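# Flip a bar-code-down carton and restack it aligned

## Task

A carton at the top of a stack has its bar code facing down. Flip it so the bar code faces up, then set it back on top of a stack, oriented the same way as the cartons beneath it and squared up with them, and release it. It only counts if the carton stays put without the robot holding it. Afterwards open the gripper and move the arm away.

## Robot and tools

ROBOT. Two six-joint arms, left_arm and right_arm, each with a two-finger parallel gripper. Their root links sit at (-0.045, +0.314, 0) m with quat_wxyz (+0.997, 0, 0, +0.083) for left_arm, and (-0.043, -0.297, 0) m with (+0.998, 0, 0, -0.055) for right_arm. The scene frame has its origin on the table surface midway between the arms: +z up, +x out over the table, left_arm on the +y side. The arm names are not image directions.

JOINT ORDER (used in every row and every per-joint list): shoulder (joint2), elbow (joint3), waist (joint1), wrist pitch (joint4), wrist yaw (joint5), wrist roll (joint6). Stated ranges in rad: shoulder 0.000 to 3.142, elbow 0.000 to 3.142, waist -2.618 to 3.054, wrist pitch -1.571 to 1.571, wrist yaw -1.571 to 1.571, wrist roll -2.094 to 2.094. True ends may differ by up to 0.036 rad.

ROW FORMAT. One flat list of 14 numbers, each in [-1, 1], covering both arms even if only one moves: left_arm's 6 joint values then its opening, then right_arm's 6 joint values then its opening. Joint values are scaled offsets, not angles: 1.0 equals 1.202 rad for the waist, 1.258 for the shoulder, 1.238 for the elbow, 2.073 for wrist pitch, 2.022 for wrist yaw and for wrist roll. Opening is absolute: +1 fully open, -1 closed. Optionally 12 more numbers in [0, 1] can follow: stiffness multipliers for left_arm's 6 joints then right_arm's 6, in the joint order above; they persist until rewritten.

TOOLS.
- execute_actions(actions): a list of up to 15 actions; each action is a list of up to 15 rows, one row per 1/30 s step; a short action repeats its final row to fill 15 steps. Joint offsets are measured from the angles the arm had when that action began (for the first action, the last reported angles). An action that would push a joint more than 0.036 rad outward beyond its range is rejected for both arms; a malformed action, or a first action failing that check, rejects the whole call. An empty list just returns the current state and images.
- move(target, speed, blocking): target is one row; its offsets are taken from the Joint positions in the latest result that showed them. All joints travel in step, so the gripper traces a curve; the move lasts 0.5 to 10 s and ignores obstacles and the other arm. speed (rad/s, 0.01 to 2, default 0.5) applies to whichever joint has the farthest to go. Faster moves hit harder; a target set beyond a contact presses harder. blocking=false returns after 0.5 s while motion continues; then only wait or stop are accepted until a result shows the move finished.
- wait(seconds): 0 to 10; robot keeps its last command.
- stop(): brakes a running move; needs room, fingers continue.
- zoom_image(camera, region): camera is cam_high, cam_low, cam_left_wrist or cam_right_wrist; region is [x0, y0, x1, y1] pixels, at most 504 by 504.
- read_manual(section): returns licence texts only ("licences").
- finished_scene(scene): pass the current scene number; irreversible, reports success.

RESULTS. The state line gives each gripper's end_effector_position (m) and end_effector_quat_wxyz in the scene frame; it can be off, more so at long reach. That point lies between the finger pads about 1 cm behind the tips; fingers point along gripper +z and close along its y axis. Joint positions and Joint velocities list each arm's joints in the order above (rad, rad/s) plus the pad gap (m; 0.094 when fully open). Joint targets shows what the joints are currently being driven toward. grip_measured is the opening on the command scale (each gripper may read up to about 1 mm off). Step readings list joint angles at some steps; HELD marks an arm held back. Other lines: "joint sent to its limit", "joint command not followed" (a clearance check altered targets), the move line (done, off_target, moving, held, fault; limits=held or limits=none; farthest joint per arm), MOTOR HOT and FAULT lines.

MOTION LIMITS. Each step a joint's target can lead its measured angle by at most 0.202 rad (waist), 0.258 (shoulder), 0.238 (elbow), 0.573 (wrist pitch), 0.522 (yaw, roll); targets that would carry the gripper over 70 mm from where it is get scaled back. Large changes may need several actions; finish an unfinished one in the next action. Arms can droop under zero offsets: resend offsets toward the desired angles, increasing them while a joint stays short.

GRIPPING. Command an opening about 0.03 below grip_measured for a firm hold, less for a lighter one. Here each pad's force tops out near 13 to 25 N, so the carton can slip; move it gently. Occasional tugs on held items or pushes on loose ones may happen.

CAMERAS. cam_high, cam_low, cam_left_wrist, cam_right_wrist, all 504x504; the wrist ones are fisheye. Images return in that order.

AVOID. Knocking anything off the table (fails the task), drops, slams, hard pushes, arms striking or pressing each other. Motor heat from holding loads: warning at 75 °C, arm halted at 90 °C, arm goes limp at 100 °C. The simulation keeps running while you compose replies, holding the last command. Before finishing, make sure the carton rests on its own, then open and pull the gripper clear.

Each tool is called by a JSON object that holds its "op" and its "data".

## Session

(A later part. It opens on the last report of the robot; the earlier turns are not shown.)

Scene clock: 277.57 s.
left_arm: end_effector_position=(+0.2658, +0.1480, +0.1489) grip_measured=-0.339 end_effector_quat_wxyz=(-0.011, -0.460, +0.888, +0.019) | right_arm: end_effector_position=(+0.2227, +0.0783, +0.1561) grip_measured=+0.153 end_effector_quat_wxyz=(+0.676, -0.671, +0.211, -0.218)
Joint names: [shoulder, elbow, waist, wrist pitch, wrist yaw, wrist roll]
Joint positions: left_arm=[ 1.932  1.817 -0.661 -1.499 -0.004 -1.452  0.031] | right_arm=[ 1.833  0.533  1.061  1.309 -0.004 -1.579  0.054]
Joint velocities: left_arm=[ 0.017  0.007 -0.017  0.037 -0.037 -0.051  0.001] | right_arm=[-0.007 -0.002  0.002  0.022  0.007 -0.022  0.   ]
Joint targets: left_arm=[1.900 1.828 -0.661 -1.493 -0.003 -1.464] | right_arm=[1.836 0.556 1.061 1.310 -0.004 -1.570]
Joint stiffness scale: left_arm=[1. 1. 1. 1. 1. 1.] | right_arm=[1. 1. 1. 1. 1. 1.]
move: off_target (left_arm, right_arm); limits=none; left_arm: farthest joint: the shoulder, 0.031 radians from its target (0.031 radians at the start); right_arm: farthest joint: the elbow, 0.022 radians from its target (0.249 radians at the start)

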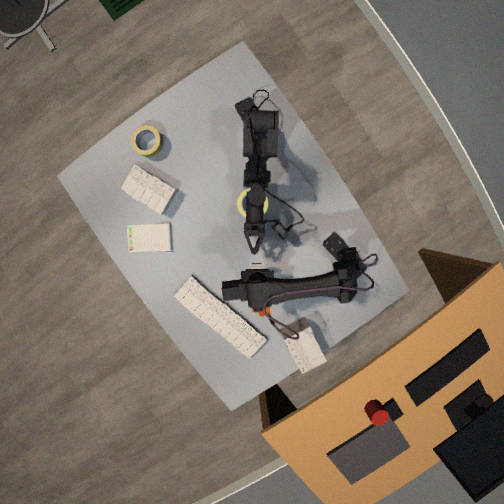

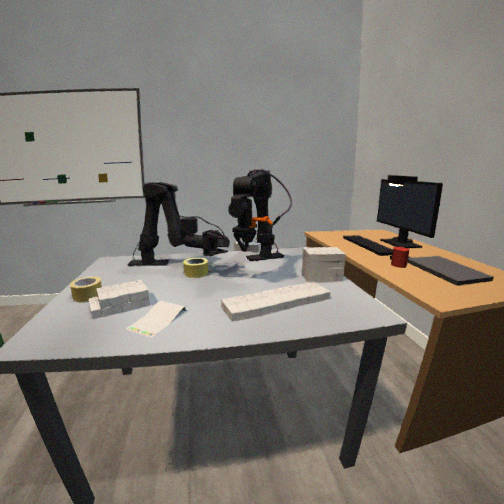

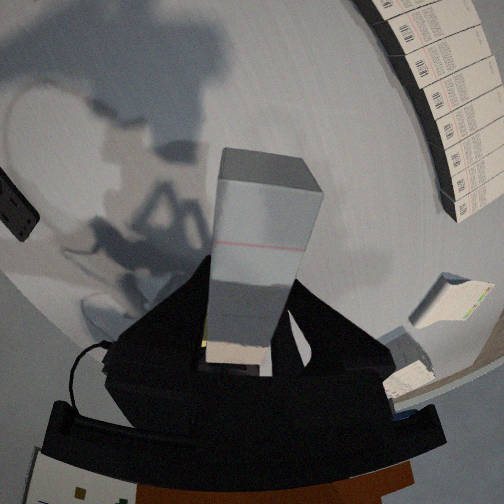

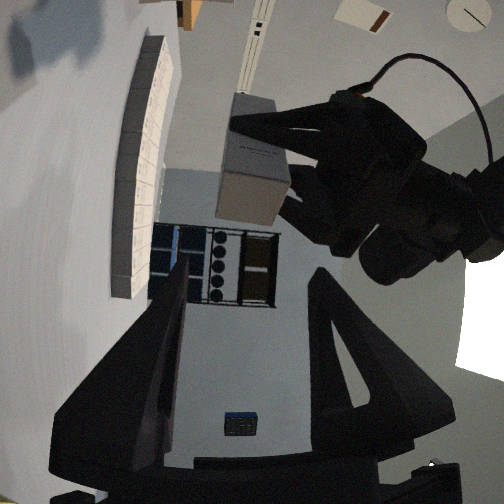

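{"op": "move", "data": {"target": [-0.025,0.018,0,0.028,0,-0.005,-0.37, 0.066,0.118,0.0,-0.032,0,0.004,0.15], "speed": 0.25}}

{"op": "zoom_image", "data": {"camera": "cam_high", "region": [220, 220, 300, 300]}}

Scene clock: 319.83 s.
left_arm: end_effector_position=(+0.2753, +0.1428, +0.1487) grip_measured=-0.339 end_effector_quat_wxyz=(+0.002, -0.461, +0.888, +0.001) | right_arm: end_effector_position=(+0.2398, +0.1023, +0.1507) grip_measured=+0.153 end_effector_quat_wxyz=(+0.670, -0.678, +0.213, -0.216)
Joint names: [shoulder, elbow, waist, wrist pitch, wrist yaw, wrist roll]
Joint positions: left_arm=[ 1.932  1.817 -0.661 -1.456 -0.004 -1.453  0.031] | right_arm=[ 1.912  0.656  1.061  1.246 -0.004 -1.579  0.054]
Joint velocities: left_arm=[ 0.002 -0.002 -0.017 -0.007 -0.022  0.022  0.   ] | right_arm=[ 0.002  0.002 -0.007  0.022 -0.051 -0.022 -0.001]
Joint targets: left_arm=[1.900 1.839 -0.661 -1.442 -0.004 -1.462] | right_arm=[1.916 0.680 1.061 1.242 -0.004 -1.571]
Joint stiffness scale: left_arm=[1. 1. 1. 1. 1. 1.] | right_arm=[1. 1. 1. 1. 1. 1.]
move: off_target (left_arm, right_arm); limits=none; left_arm: farthest joint: the shoulder, 0.031 radians from its target (0.031 radians at the start); right_arm: farthest joint: the elbow, 0.023 radians from its target (0.146 radians at the start)

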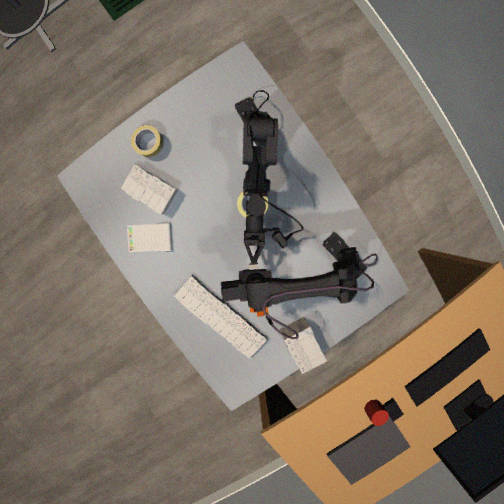

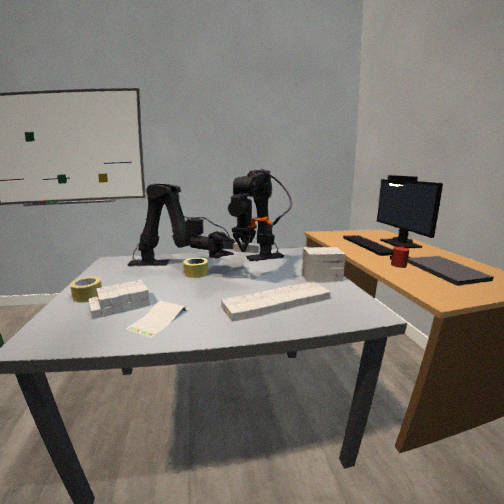

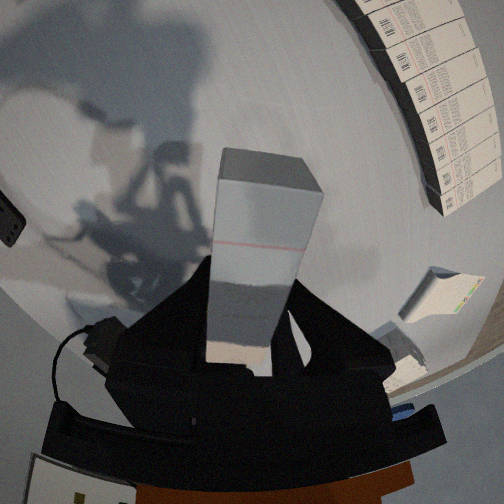

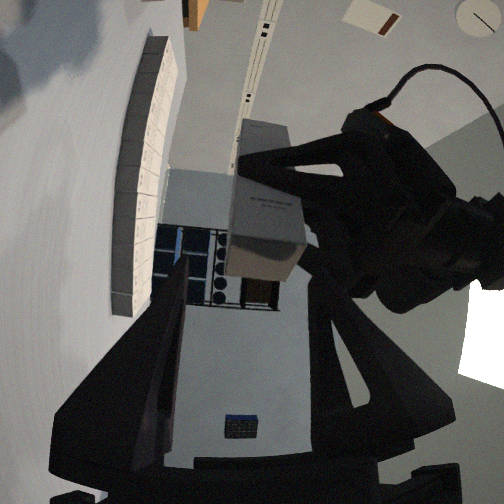

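Region (220, 220, 300, 300) of cam_high's 504x504 image, scaled by 6.300, with more detail than that image has.

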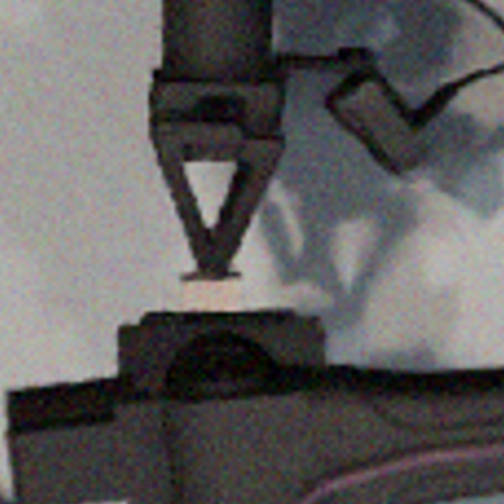

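{"op": "move", "data": {"target": [-0.025,0.018,0,0.007,0,-0.004,-0.37, 0.034,0.083,0.0,-0.016,0,0.004,0.15], "speed": 0.15}}

Scene clock: 327.50 s.
left_arm: end_effector_position=(+0.2754, +0.1428, +0.1487) grip_measured=-0.339 end_effector_quat_wxyz=(+0.002, -0.461, +0.888, +0.001) | right_arm: end_effector_position=(+0.2504, +0.1170, +0.1551) grip_measured=+0.153 end_effector_quat_wxyz=(+0.673, -0.675, +0.211, -0.218)
Joint names: [shoulder, elbow, waist, wrist pitch, wrist yaw, wrist roll]
Joint positions: left_arm=[ 1.932  1.817 -0.661 -1.456 -0.004 -1.453  0.031] | right_arm=[ 1.951  0.735  1.061  1.216 -0.004 -1.58   0.054]
Joint velocities: left_arm=[-0.007 -0.007  0.002 -0.022  0.037 -0.007  0.001] | right_arm=[-0.002  0.012  0.012 -0.007  0.022  0.022  0.001]
Joint targets: left_arm=[1.900 1.839 -0.661 -1.442 -0.004 -1.461] | right_arm=[1.955 0.759 1.061 1.213 -0.004 -1.571]
Joint stiffness scale: left_arm=[1. 1. 1. 1. 1. 1.] | right_arm=[1. 1. 1. 1. 1. 1.]
move: off_target (left_arm, right_arm); limits=none; left_arm: farthest joint: the shoulder, 0.031 radians from its target (0.031 radians at the start); right_arm: farthest joint: the elbow, 0.023 radians from its target (0.102 radians at the start)

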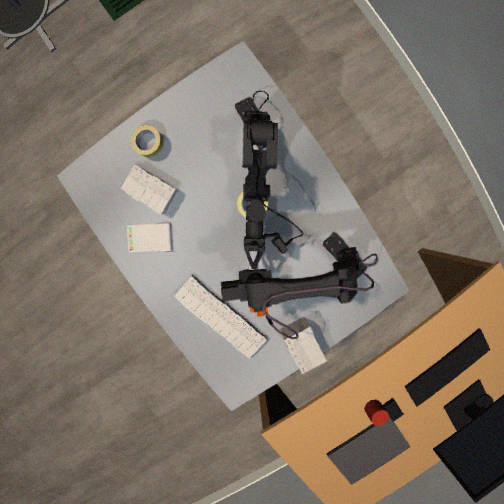

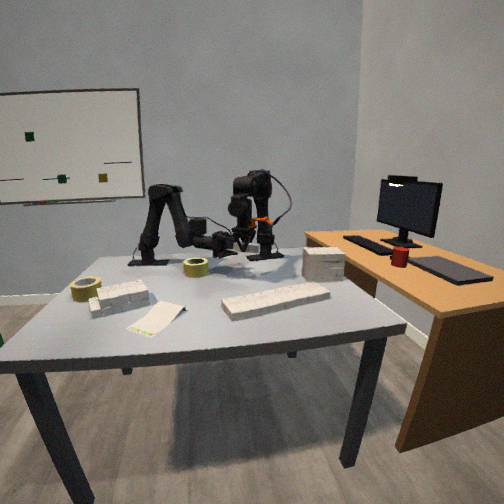

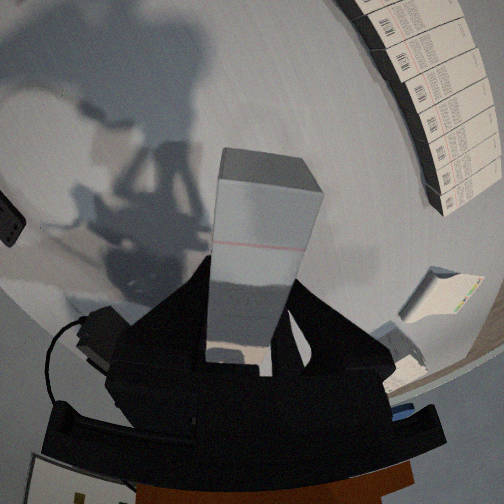

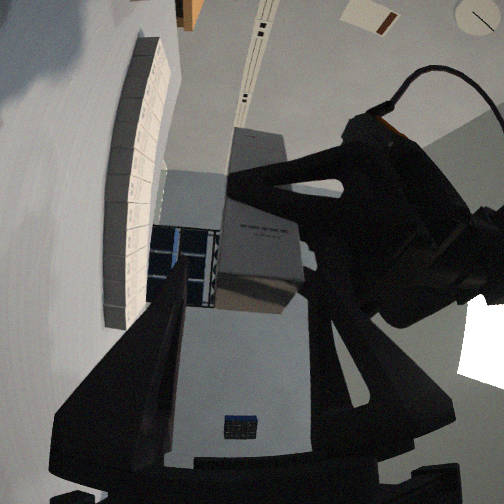

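{"op": "move", "data": {"target": [-0.025,0.018,0,0.007,0,-0.004,-0.37, 0.019,0.047,0.0,-0.009,0,0.004,-0.1], "speed": 0.1}}

Scene clock: 337.47 s.
left_arm: end_effector_position=(+0.2755, +0.1428, +0.1487) grip_measured=-0.339 end_effector_quat_wxyz=(+0.002, -0.461, +0.888, +0.001) | right_arm: end_effector_position=(+0.2550, +0.1235, +0.1551) grip_measured=-0.097 end_effector_quat_wxyz=(+0.673, -0.675, +0.211, -0.218)
Joint names: [shoulder, elbow, waist, wrist pitch, wrist yaw, wrist roll]
Joint positions: left_arm=[ 1.932  1.817 -0.661 -1.455 -0.004 -1.453  0.031] | right_arm=[ 1.971  0.77   1.061  1.201 -0.004 -1.581  0.042]
Joint velocities: left_arm=[ 0.012 -0.002 -0.002 -0.007 -0.037 -0.037  0.   ] | right_arm=[-0.017 -0.002 -0.012  0.037 -0.037  0.037 -0.001]
Joint targets: left_arm=[1.900 1.839 -0.661 -1.441 -0.004 -1.461] | right_arm=[1.975 0.794 1.061 1.198 -0.004 -1.572]
Joint stiffness scale: left_arm=[1. 1. 1. 1. 1. 1.] | right_arm=[1. 1. 1. 1. 1. 1.]
move: off_target (left_arm, right_arm); limits=none; left_arm: farthest joint: the shoulder, 0.031 radians from its target (0.031 radians at the start); right_arm: farthest joint: the elbow, 0.023 radians from its target (0.058 radians at the start)

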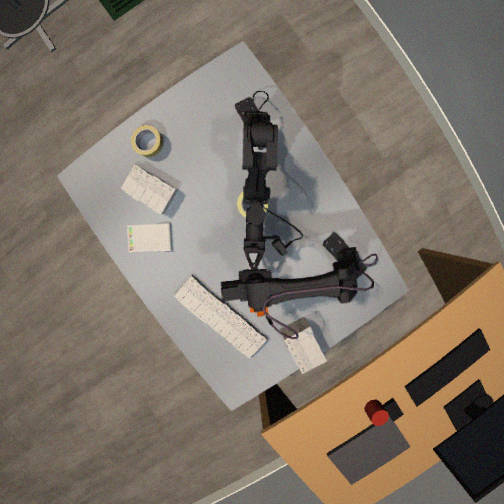

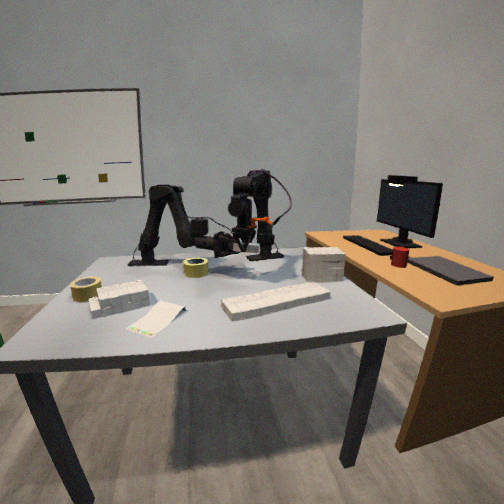

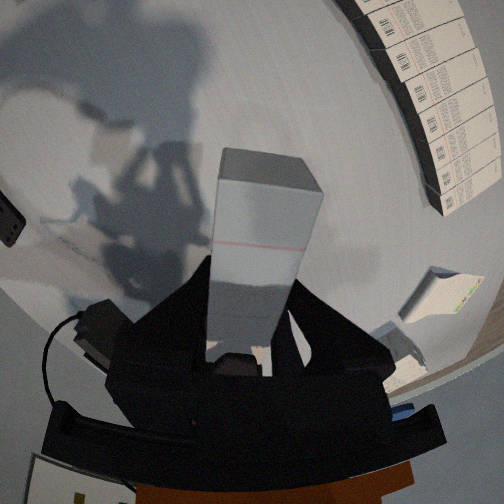

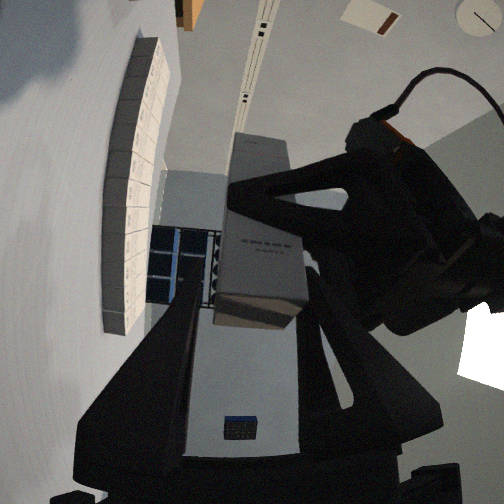

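{"op": "move", "data": {"target": [-0.025,0.018,0,0.007,0,-0.004,-0.37, 0.003,0.019,0.0,0.013,0,0.004,-0.25], "speed": 0.1}}

{"op": "zoom_image", "data": {"camera": "cam_right_wrist", "region": [160, 200, 360, 400]}}

Scene clock: 346.70 s.
left_arm: end_effector_position=(+0.2756, +0.1427, +0.1487) grip_measured=-0.339 end_effector_quat_wxyz=(+0.002, -0.461, +0.888, +0.001) | right_arm: end_effector_position=(+0.2550, +0.1235, +0.1564) grip_measured=-0.247 end_effector_quat_wxyz=(+0.675, -0.673, +0.210, -0.219)
Joint names: [shoulder, elbow, waist, wrist pitch, wrist yaw, wrist roll]
Joint positions: left_arm=[ 1.932  1.817 -0.661 -1.455 -0.004 -1.453  0.031] | right_arm=[ 1.971  0.77   1.061  1.207 -0.004 -1.581  0.035]
Joint velocities: left_arm=[-0.012 -0.012 -0.012 -0.037  0.051 -0.007 -0.   ] | right_arm=[-0.007 -0.007 -0.002 -0.037 -0.037  0.051 -0.   ]
Joint targets: left_arm=[1.900 1.839 -0.661 -1.441 -0.004 -1.461] | right_arm=[1.975 0.794 1.061 1.228 -0.004 -1.573]
Joint stiffness scale: left_arm=[1. 1. 1. 1. 1. 1.] | right_arm=[1. 1. 1. 1. 1. 1.]
move: off_target (left_arm, right_arm); limits=none; left_arm: farthest joint: the shoulder, 0.031 radians from its target (0.031 radians at the start); right_arm: farthest joint: the elbow, 0.024 radians from its target (0.024 radians at the start)

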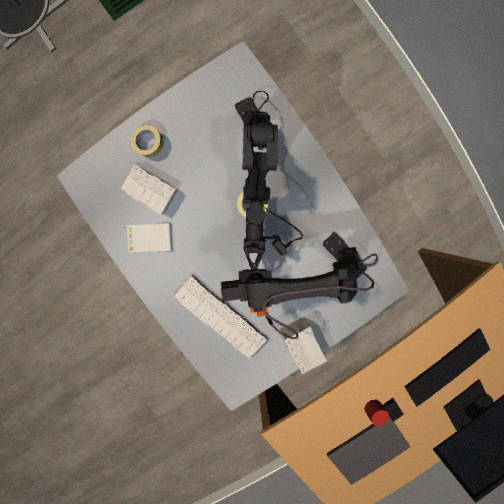

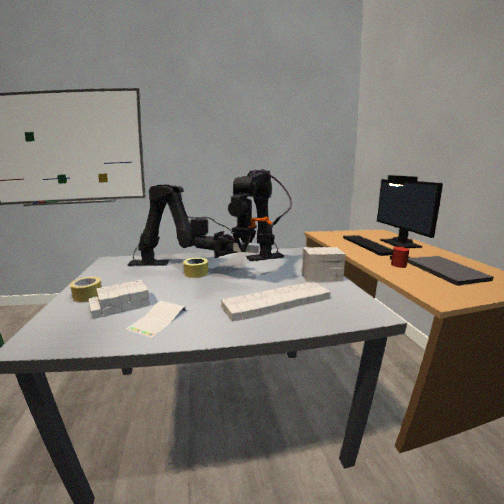

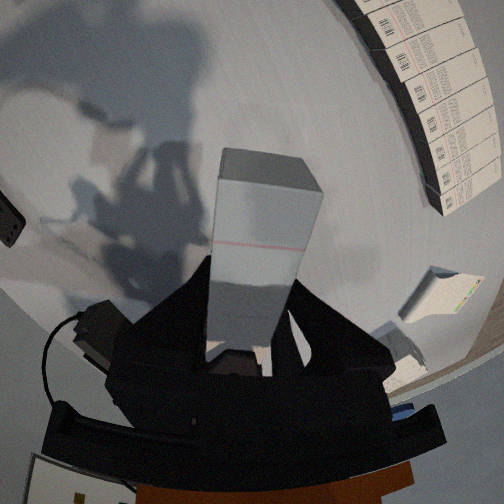

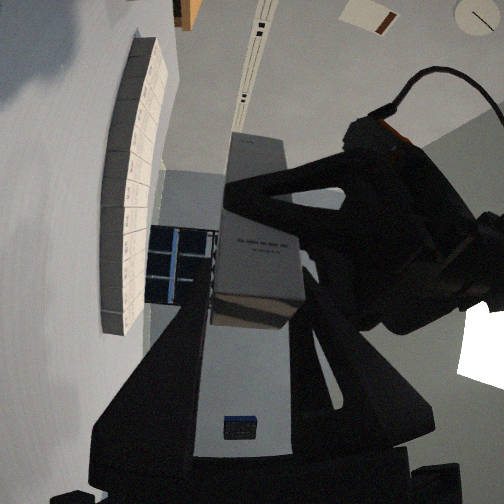

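Region (160, 200, 360, 400) of cam_right_wrist's 504x504 image, scaled by 2.520, with more detail than that image has.

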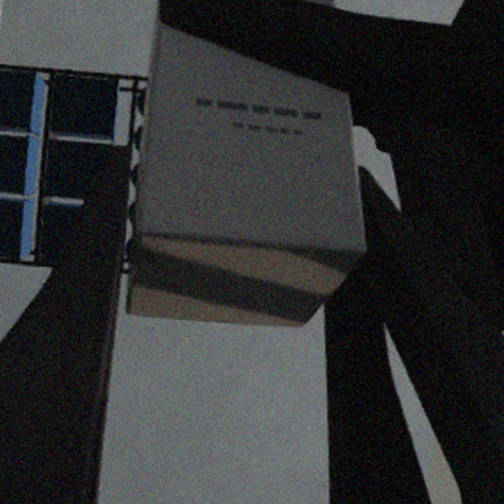

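Looks centred enough. Close.

{"op": "move", "data": {"target": [-0.025,0.018,0,0.007,0,-0.004,-0.37, 0.003,0.019,0.0,0.010,0,0.004,-0.42], "speed": 0.1}}

Scene clock: 350.10 s.
left_arm: end_effector_position=(+0.2756, +0.1425, +0.1487) grip_measured=-0.339 end_effector_quat_wxyz=(+0.002, -0.461, +0.888, +0.000) | right_arm: end_effector_position=(+0.2550, +0.1235, +0.1562) grip_measured=-0.342 end_effector_quat_wxyz=(+0.674, -0.673, +0.210, -0.219)
Joint names: [shoulder, elbow, waist, wrist pitch, wrist yaw, wrist roll]
Joint positions: left_arm=[ 1.932  1.817 -0.661 -1.454 -0.003 -1.453  0.031] | right_arm=[ 1.971  0.77   1.061  1.206 -0.004 -1.582  0.031]
Joint velocities: left_arm=[-0.007 -0.012  0.012  0.007  0.022  0.022  0.   ] | right_arm=[-0.012 -0.002 -0.012 -0.007  0.022 -0.007  0.   ]
Joint targets: left_arm=[1.900 1.839 -0.661 -1.440 -0.004 -1.461] | right_arm=[1.975 0.794 1.061 1.227 -0.004 -1.573]
Joint stiffness scale: left_arm=[1. 1. 1. 1. 1. 1.] | right_arm=[1. 1. 1. 1. 1. 1.]
move: off_target (left_arm, right_arm); limits=none; left_arm: farthest joint: the shoulder, 0.031 radians from its target (0.031 radians at the start); right_arm: farthest joint: the elbow, 0.024 radians from its target (0.024 radians at the start)

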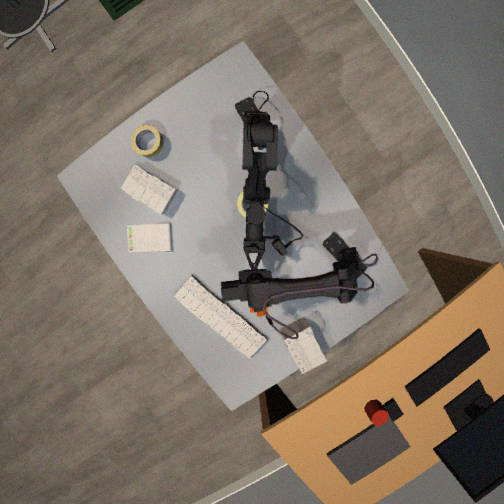

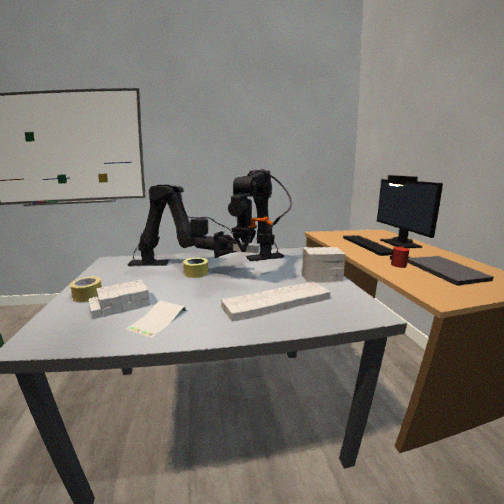

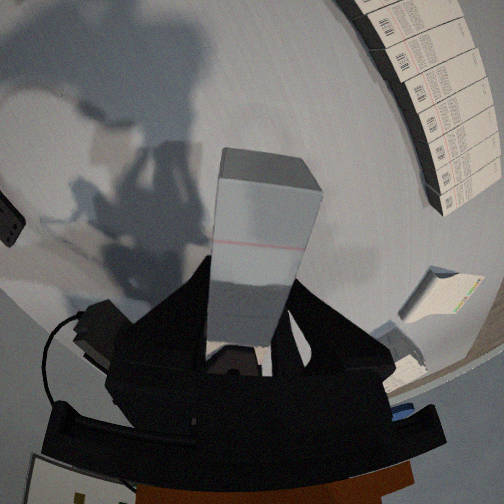

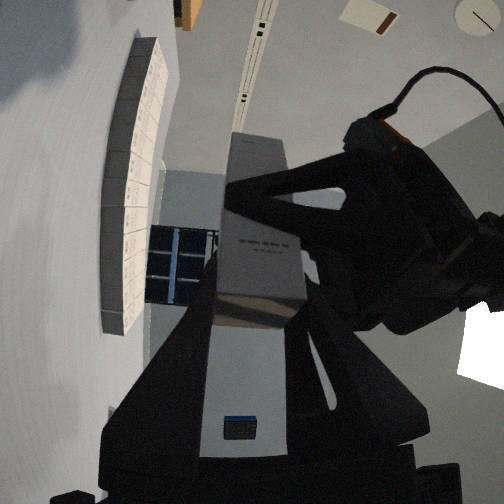

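{"op": "move", "data": {"target": [-0.025,0.018,0,0.007,0,-0.004,1, 0.003,0.019,0.0,0.010,0,0.004,-0.38], "speed": 0.1}}

{"op": "move", "data": {"target": [-0.025,0.018,0,0.007,0,-0.004,1, 0.003,0.019,0.0,0.010,0,0.8,-0.38], "speed": 0.9}}

Scene clock: 356.43 s.
left_arm: end_effector_position=(+0.2757, +0.1425, +0.1487) grip_measured=+1.000 end_effector_quat_wxyz=(+0.002, -0.461, +0.888, +0.000) | right_arm: end_effector_position=(+0.2550, +0.1235, +0.1552) grip_measured=-0.342 end_effector_quat_wxyz=(+0.673, -0.675, +0.210, -0.218)
Joint names: [shoulder, elbow, waist, wrist pitch, wrist yaw, wrist roll]
Joint positions: left_arm=[ 1.932  1.817 -0.661 -1.454 -0.003 -1.453  0.094] | right_arm=[ 1.971  0.77   1.061  1.202 -0.004 -1.583  0.031]
Joint velocities: left_arm=[ 0.002  0.007  0.007 -0.007 -0.051 -0.037  0.   ] | right_arm=[-0.007  0.012 -0.007  0.051  0.037 -0.007 -0.   ]
Joint targets: left_arm=[1.900 1.839 -0.661 -1.440 -0.003 -1.461] | right_arm=[1.975 0.794 1.061 1.227 -0.004 -1.574]
Joint stiffness scale: left_arm=[1. 1. 1. 1. 1. 1.] | right_arm=[1. 1. 1. 1. 1. 1.]
move: off_target (left_arm, right_arm); limits=none; left_arm: farthest joint: the shoulder, 0.031 radians from its target (0.031 radians at the start); right_arm: farthest joint: the wrist pitch, 0.025 radians from its target (0.021 radians at the start)

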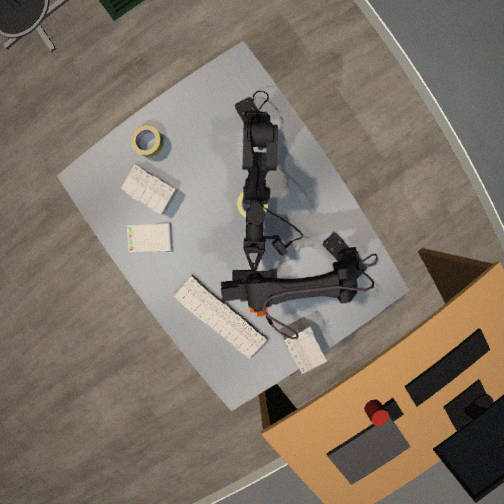

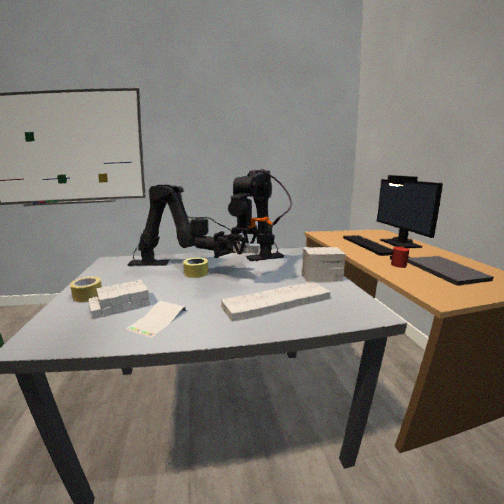

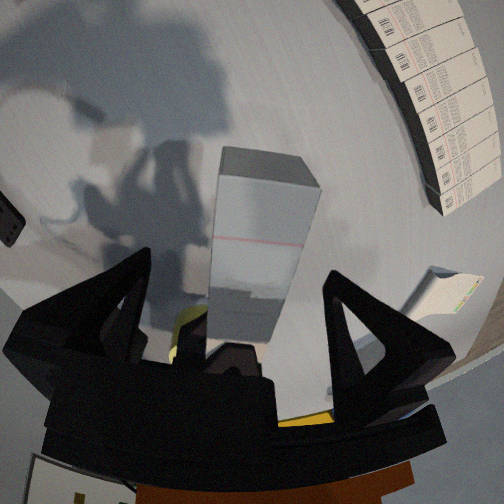

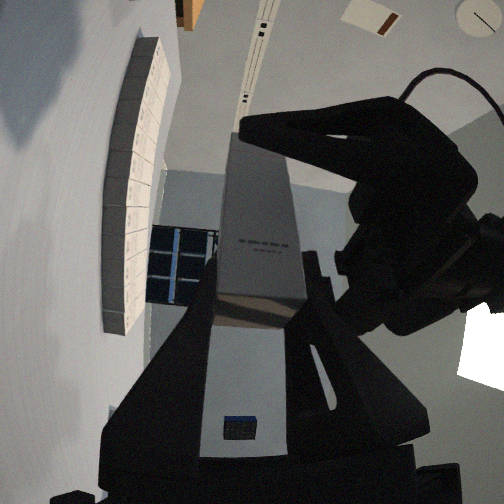

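Scene clock: 359.17 s.
left_arm: end_effector_position=(+0.2758, +0.1425, +0.1487) grip_measured=+1.000 end_effector_quat_wxyz=(+0.002, -0.461, +0.888, +0.000) | right_arm: end_effector_position=(+0.2550, +0.1235, +0.1530) grip_measured=-0.343 end_effector_quat_wxyz=(+0.621, -0.317, +0.635, +0.332)
Joint names: [shoulder, elbow, waist, wrist pitch, wrist yaw, wrist roll]
Joint positions: left_arm=[ 1.932  1.817 -0.661 -1.454 -0.003 -1.453  0.094] | right_arm=[ 1.971  0.77   1.061  1.193 -0.004  0.028  0.031]
Joint velocities: left_arm=[-0.002 -0.007 -0.002 -0.051  0.007 -0.007  0.   ] | right_arm=[-0.002 -0.007 -0.007 -0.037 -0.007 -0.022 -0.   ]
Joint targets: left_arm=[1.900 1.839 -0.661 -1.440 -0.003 -1.461] | right_arm=[1.975 0.794 1.061 1.222 -0.004 0.035]
Joint stiffness scale: left_arm=[1. 1. 1. 1. 1. 1.] | right_arm=[1. 1. 1. 1. 1. 1.]
move: off_target (left_arm, right_arm); limits=none; left_arm: farthest joint: the shoulder, 0.031 radians from its target (0.031 radians at the start); right_arm: farthest joint: the wrist pitch, 0.030 radians from its target (0.021 radians at the start)

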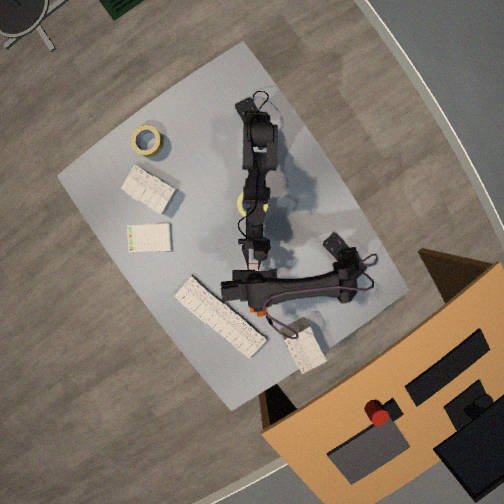

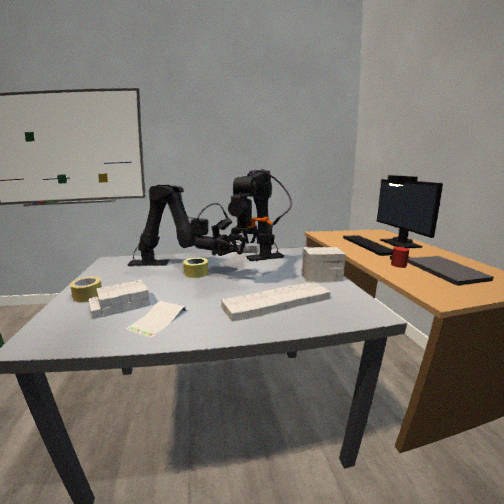

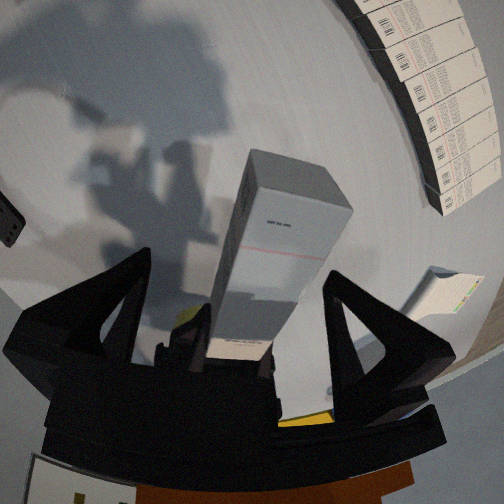

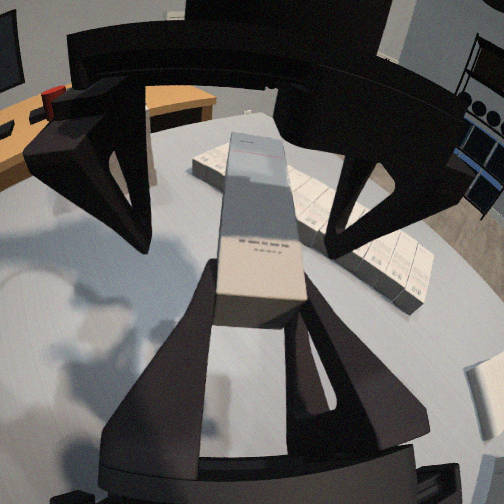

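{"op": "move", "data": {"target": [-0.025,0.018,0,0.007,0,-0.004,1, 0.003,0.019,0.0,0.018,0,0.762,-0.38], "speed": 0.9}}

Scene clock: 367.20 s.
left_arm: end_effector_position=(+0.2758, +0.1425, +0.1487) grip_measured=+1.000 end_effector_quat_wxyz=(+0.002, -0.461, +0.888, +0.000) | right_arm: end_effector_position=(+0.2550, +0.1235, +0.1536) grip_measured=-0.343 end_effector_quat_wxyz=(+0.214, +0.215, +0.676, +0.672)
Joint names: [shoulder, elbow, waist, wrist pitch, wrist yaw, wrist roll]
Joint positions: left_arm=[ 1.932  1.817 -0.661 -1.454 -0.003 -1.453  0.094] | right_arm=[ 1.971  0.77   1.061  1.196 -0.004  1.571  0.031]
Joint velocities: left_arm=[ 0.017 -0.012 -0.002  0.007 -0.037  0.037  0.   ] | right_arm=[-0.012 -0.012  0.002 -0.051 -0.051  0.022 -0.   ]
Joint targets: left_arm=[1.900 1.839 -0.661 -1.440 -0.003 -1.461] | right_arm=[1.975 0.794 1.061 1.230 -0.004 1.569]
Joint stiffness scale: left_arm=[1. 1. 1. 1. 1. 1.] | right_arm=[1. 1. 1. 1. 1. 1.]
move: off_target (left_arm, right_arm); limits=none; left_arm: farthest joint: the shoulder, 0.031 radians from its target (0.031 radians at the start); right_arm: farthest joint: the wrist pitch, 0.035 radians from its target (0.037 radians at the start)

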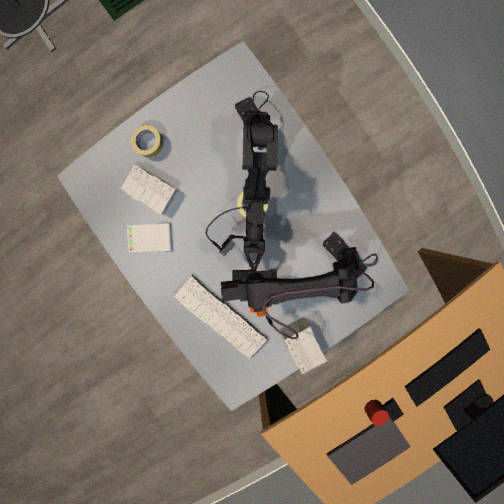

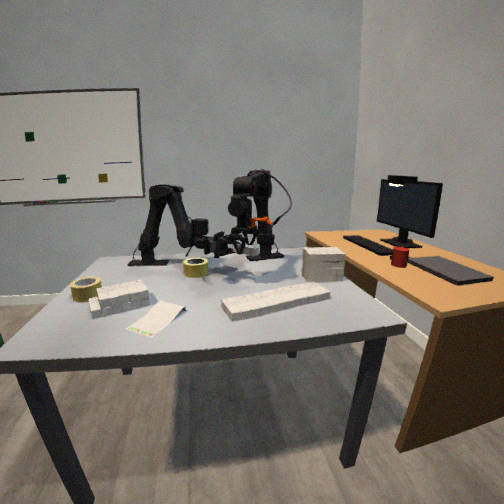

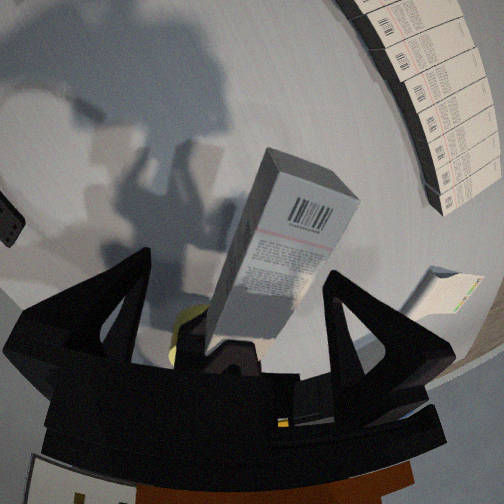

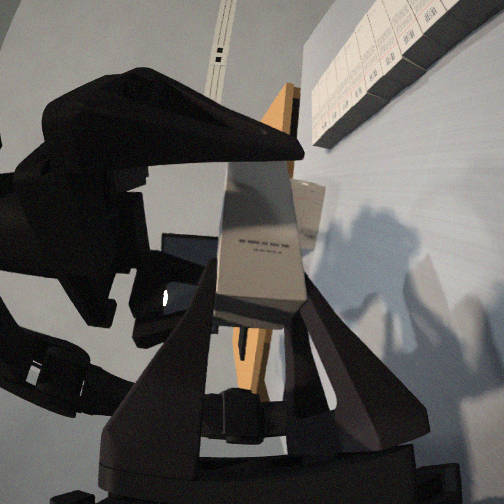

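{"op": "move", "data": {"target": [0.035,0.095,0,-0.027,0,0.109,0.5, 0.003,0.019,0.0,0.016,0,0,-0.38], "speed": 0.3}}

Scene clock: 385.50 s.
left_arm: end_effector_position=(+0.2843, +0.1379, +0.1565) grip_measured=+0.502 end_effector_quat_wxyz=(+0.005, -0.365, +0.931, -0.004) | right_arm: end_effector_position=(+0.2550, +0.1235, +0.1533) grip_measured=-0.343 end_effector_quat_wxyz=(+0.213, +0.216, +0.676, +0.672)
Joint names: [shoulder, elbow, waist, wrist pitch, wrist yaw, wrist roll]
Joint positions: left_arm=[ 1.968  1.898 -0.661 -1.489 -0.003 -1.243  0.071] | right_arm=[ 1.971  0.77   1.061  1.194 -0.004  1.574  0.031]
Joint velocities: left_arm=[-0.007 -0.012  0.017  0.007 -0.022 -0.022  0.   ] | right_arm=[-0.007 -0.012 -0.017  0.007 -0.081 -0.007  0.   ]
Joint targets: left_arm=[1.976 1.934 -0.661 -1.509 -0.003 -1.232] | right_arm=[1.975 0.794 1.061 1.229 -0.004 1.571]
Joint stiffness scale: left_arm=[1. 1. 1. 1. 1. 1.] | right_arm=[1. 1. 1. 1. 1. 1.]
move: off_target (left_arm, right_arm); limits=none; left_arm: farthest joint: the elbow, 0.036 radians from its target (0.118 radians at the start); right_arm: farthest joint: the wrist pitch, 0.035 radians from its target (0.034 radians at the start)

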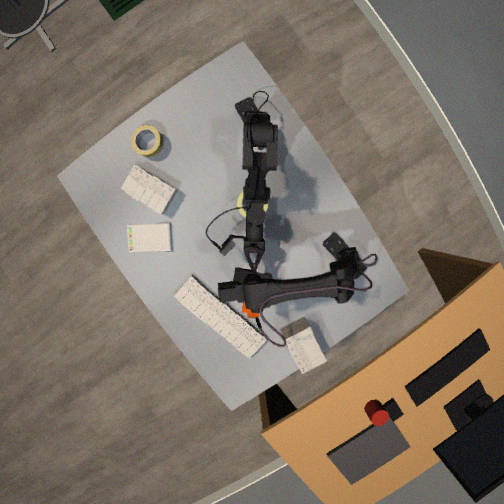

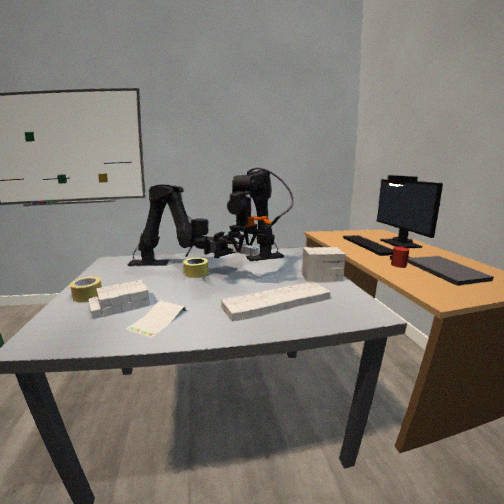

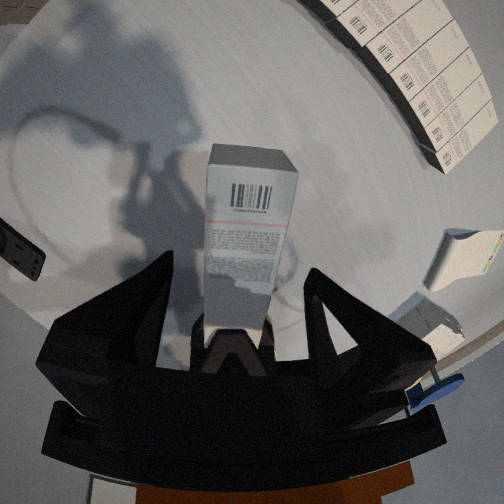

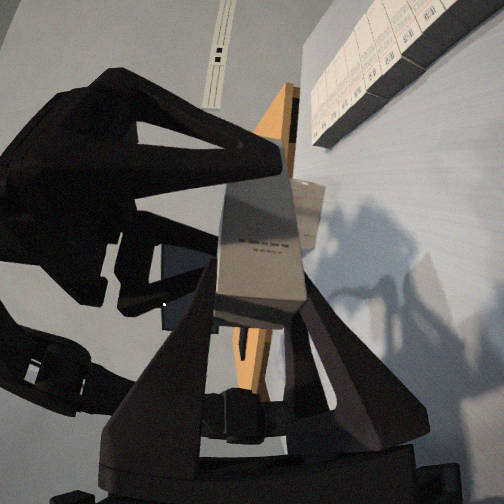

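{"op": "move", "data": {"target": [0.006,0.029,0,-0.014,0,-0.025,-0.2, 0.003,0.019,0.0,0.017,0,0,-0.38], "speed": 0.1}}

Scene clock: 394.07 s.
left_arm: end_effector_position=(+0.2824, +0.1389, +0.1565) grip_measured=-0.198 end_effector_quat_wxyz=(+0.002, -0.384, +0.923, -0.000) | right_arm: end_effector_position=(+0.2550, +0.1235, +0.1533) grip_measured=-0.343 end_effector_quat_wxyz=(+0.212, +0.217, +0.675, +0.672)
Joint names: [shoulder, elbow, waist, wrist pitch, wrist yaw, wrist roll]
Joint positions: left_arm=[ 1.968  1.898 -0.661 -1.498 -0.003 -1.283  0.038] | right_arm=[ 1.971  0.77   1.061  1.194 -0.004  1.576  0.031]
Joint velocities: left_arm=[ 0.002 -0.007 -0.012 -0.007  0.037 -0.066 -0.001] | right_arm=[-0.002 -0.007  0.002 -0.022  0.051  0.037  0.   ]
Joint targets: left_arm=[1.975 1.934 -0.661 -1.518 -0.003 -1.294] | right_arm=[1.975 0.794 1.061 1.229 -0.004 1.574]
Joint stiffness scale: left_arm=[1. 1. 1. 1. 1. 1.] | right_arm=[1. 1. 1. 1. 1. 1.]
move: off_target (left_arm, right_arm); limits=none; left_arm: farthest joint: the elbow, 0.036 radians from its target (0.036 radians at the start); right_arm: farthest joint: the wrist pitch, 0.035 radians from its target (0.035 radians at the start)

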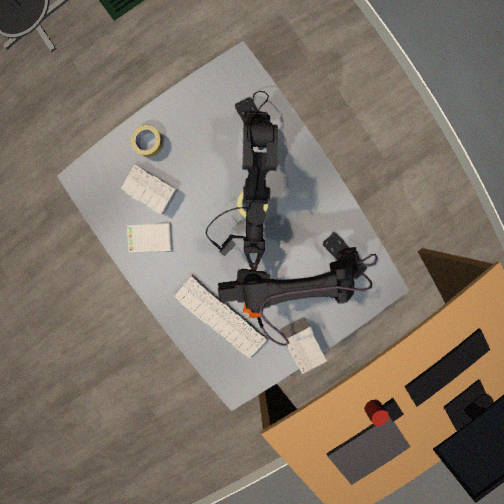

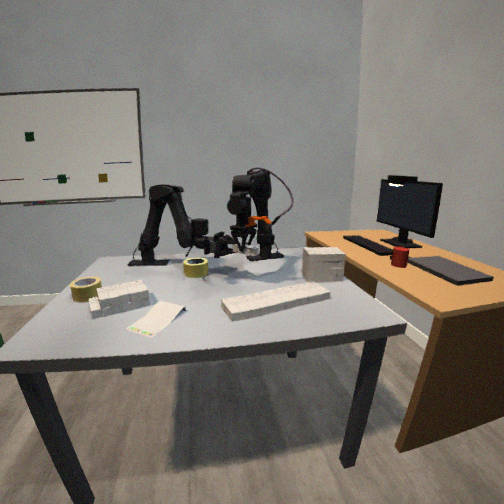

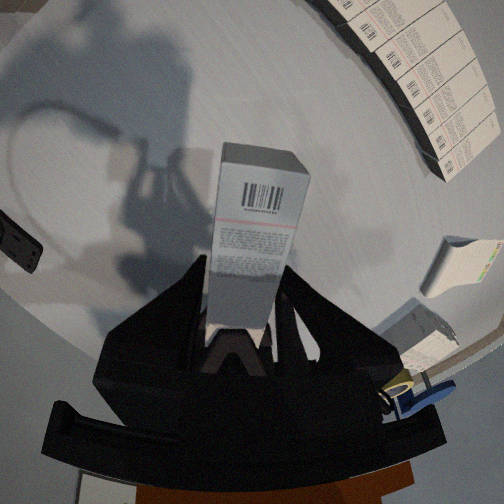

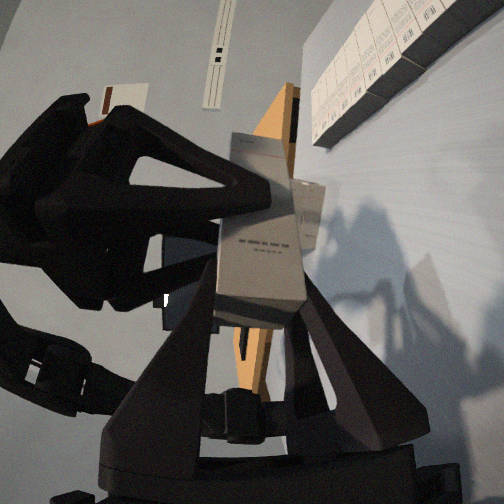

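{"op": "move", "data": {"target": [0.006,0.029,0,-0.009,0,-0.005,-0.375, 0.003,0.019,0.0,0.017,0,0,-0.38], "speed": 0.1}}

Scene clock: 398.57 s.
left_arm: end_effector_position=(+0.2823, +0.1390, +0.1565) grip_measured=-0.346 end_effector_quat_wxyz=(+0.002, -0.386, +0.923, -0.000) | right_arm: end_effector_position=(+0.2551, +0.1234, +0.1533) grip_measured=-0.343 end_effector_quat_wxyz=(+0.212, +0.218, +0.675, +0.672)
Joint names: [shoulder, elbow, waist, wrist pitch, wrist yaw, wrist roll]
Joint positions: left_arm=[ 1.968  1.898 -0.661 -1.498 -0.003 -1.288  0.031] | right_arm=[ 1.971  0.77   1.061  1.194 -0.002  1.577  0.031]
Joint velocities: left_arm=[ 0.002  0.012 -0.032  0.007 -0.081 -0.007 -0.001] | right_arm=[-0.007 -0.002 -0.007 -0.022 -0.051 -0.007  0.   ]
Joint targets: left_arm=[1.975 1.934 -0.661 -1.516 -0.003 -1.293] | right_arm=[1.975 0.794 1.061 1.230 -0.004 1.576]
Joint stiffness scale: left_arm=[1. 1. 1. 1. 1. 1.] | right_arm=[1. 1. 1. 1. 1. 1.]
move: off_target (left_arm, right_arm); limits=none; left_arm: farthest joint: the elbow, 0.036 radians from its target (0.036 radians at the start); right_arm: farthest joint: the wrist pitch, 0.035 radians from its target (0.035 radians at the start)

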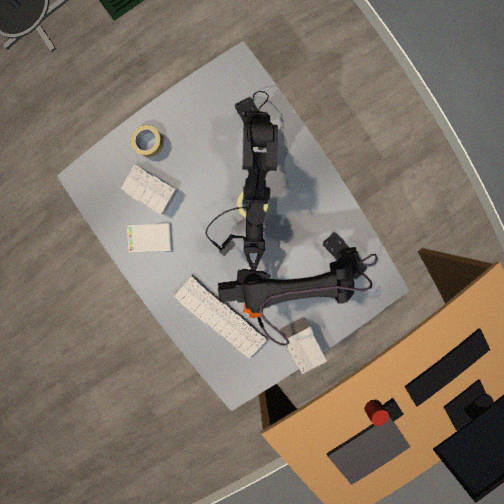

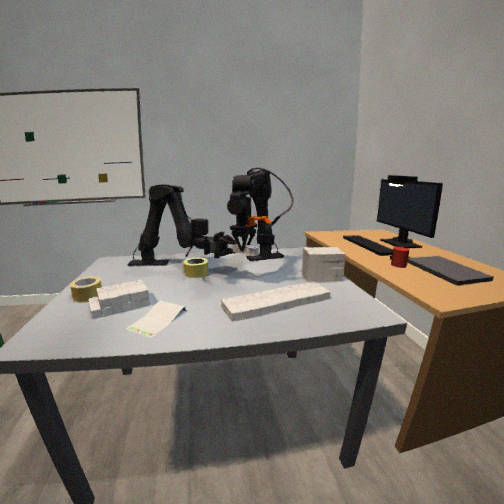

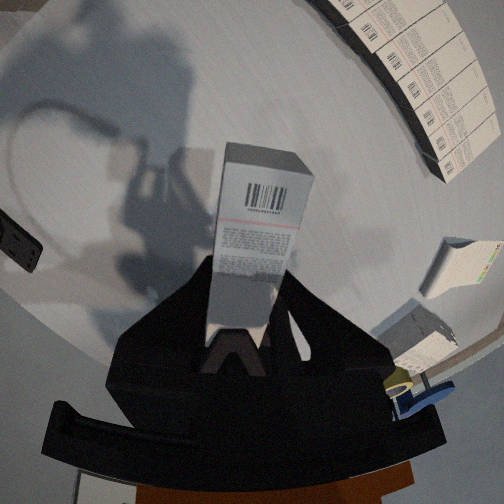

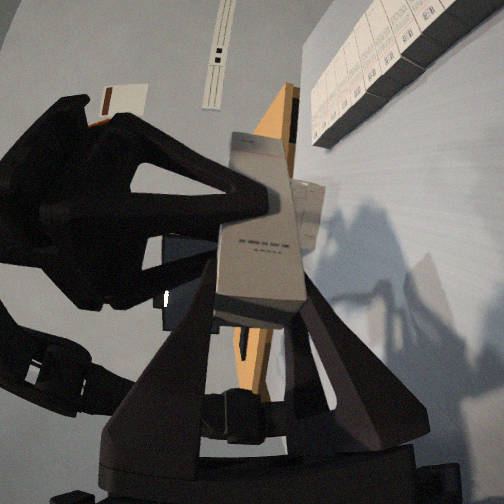

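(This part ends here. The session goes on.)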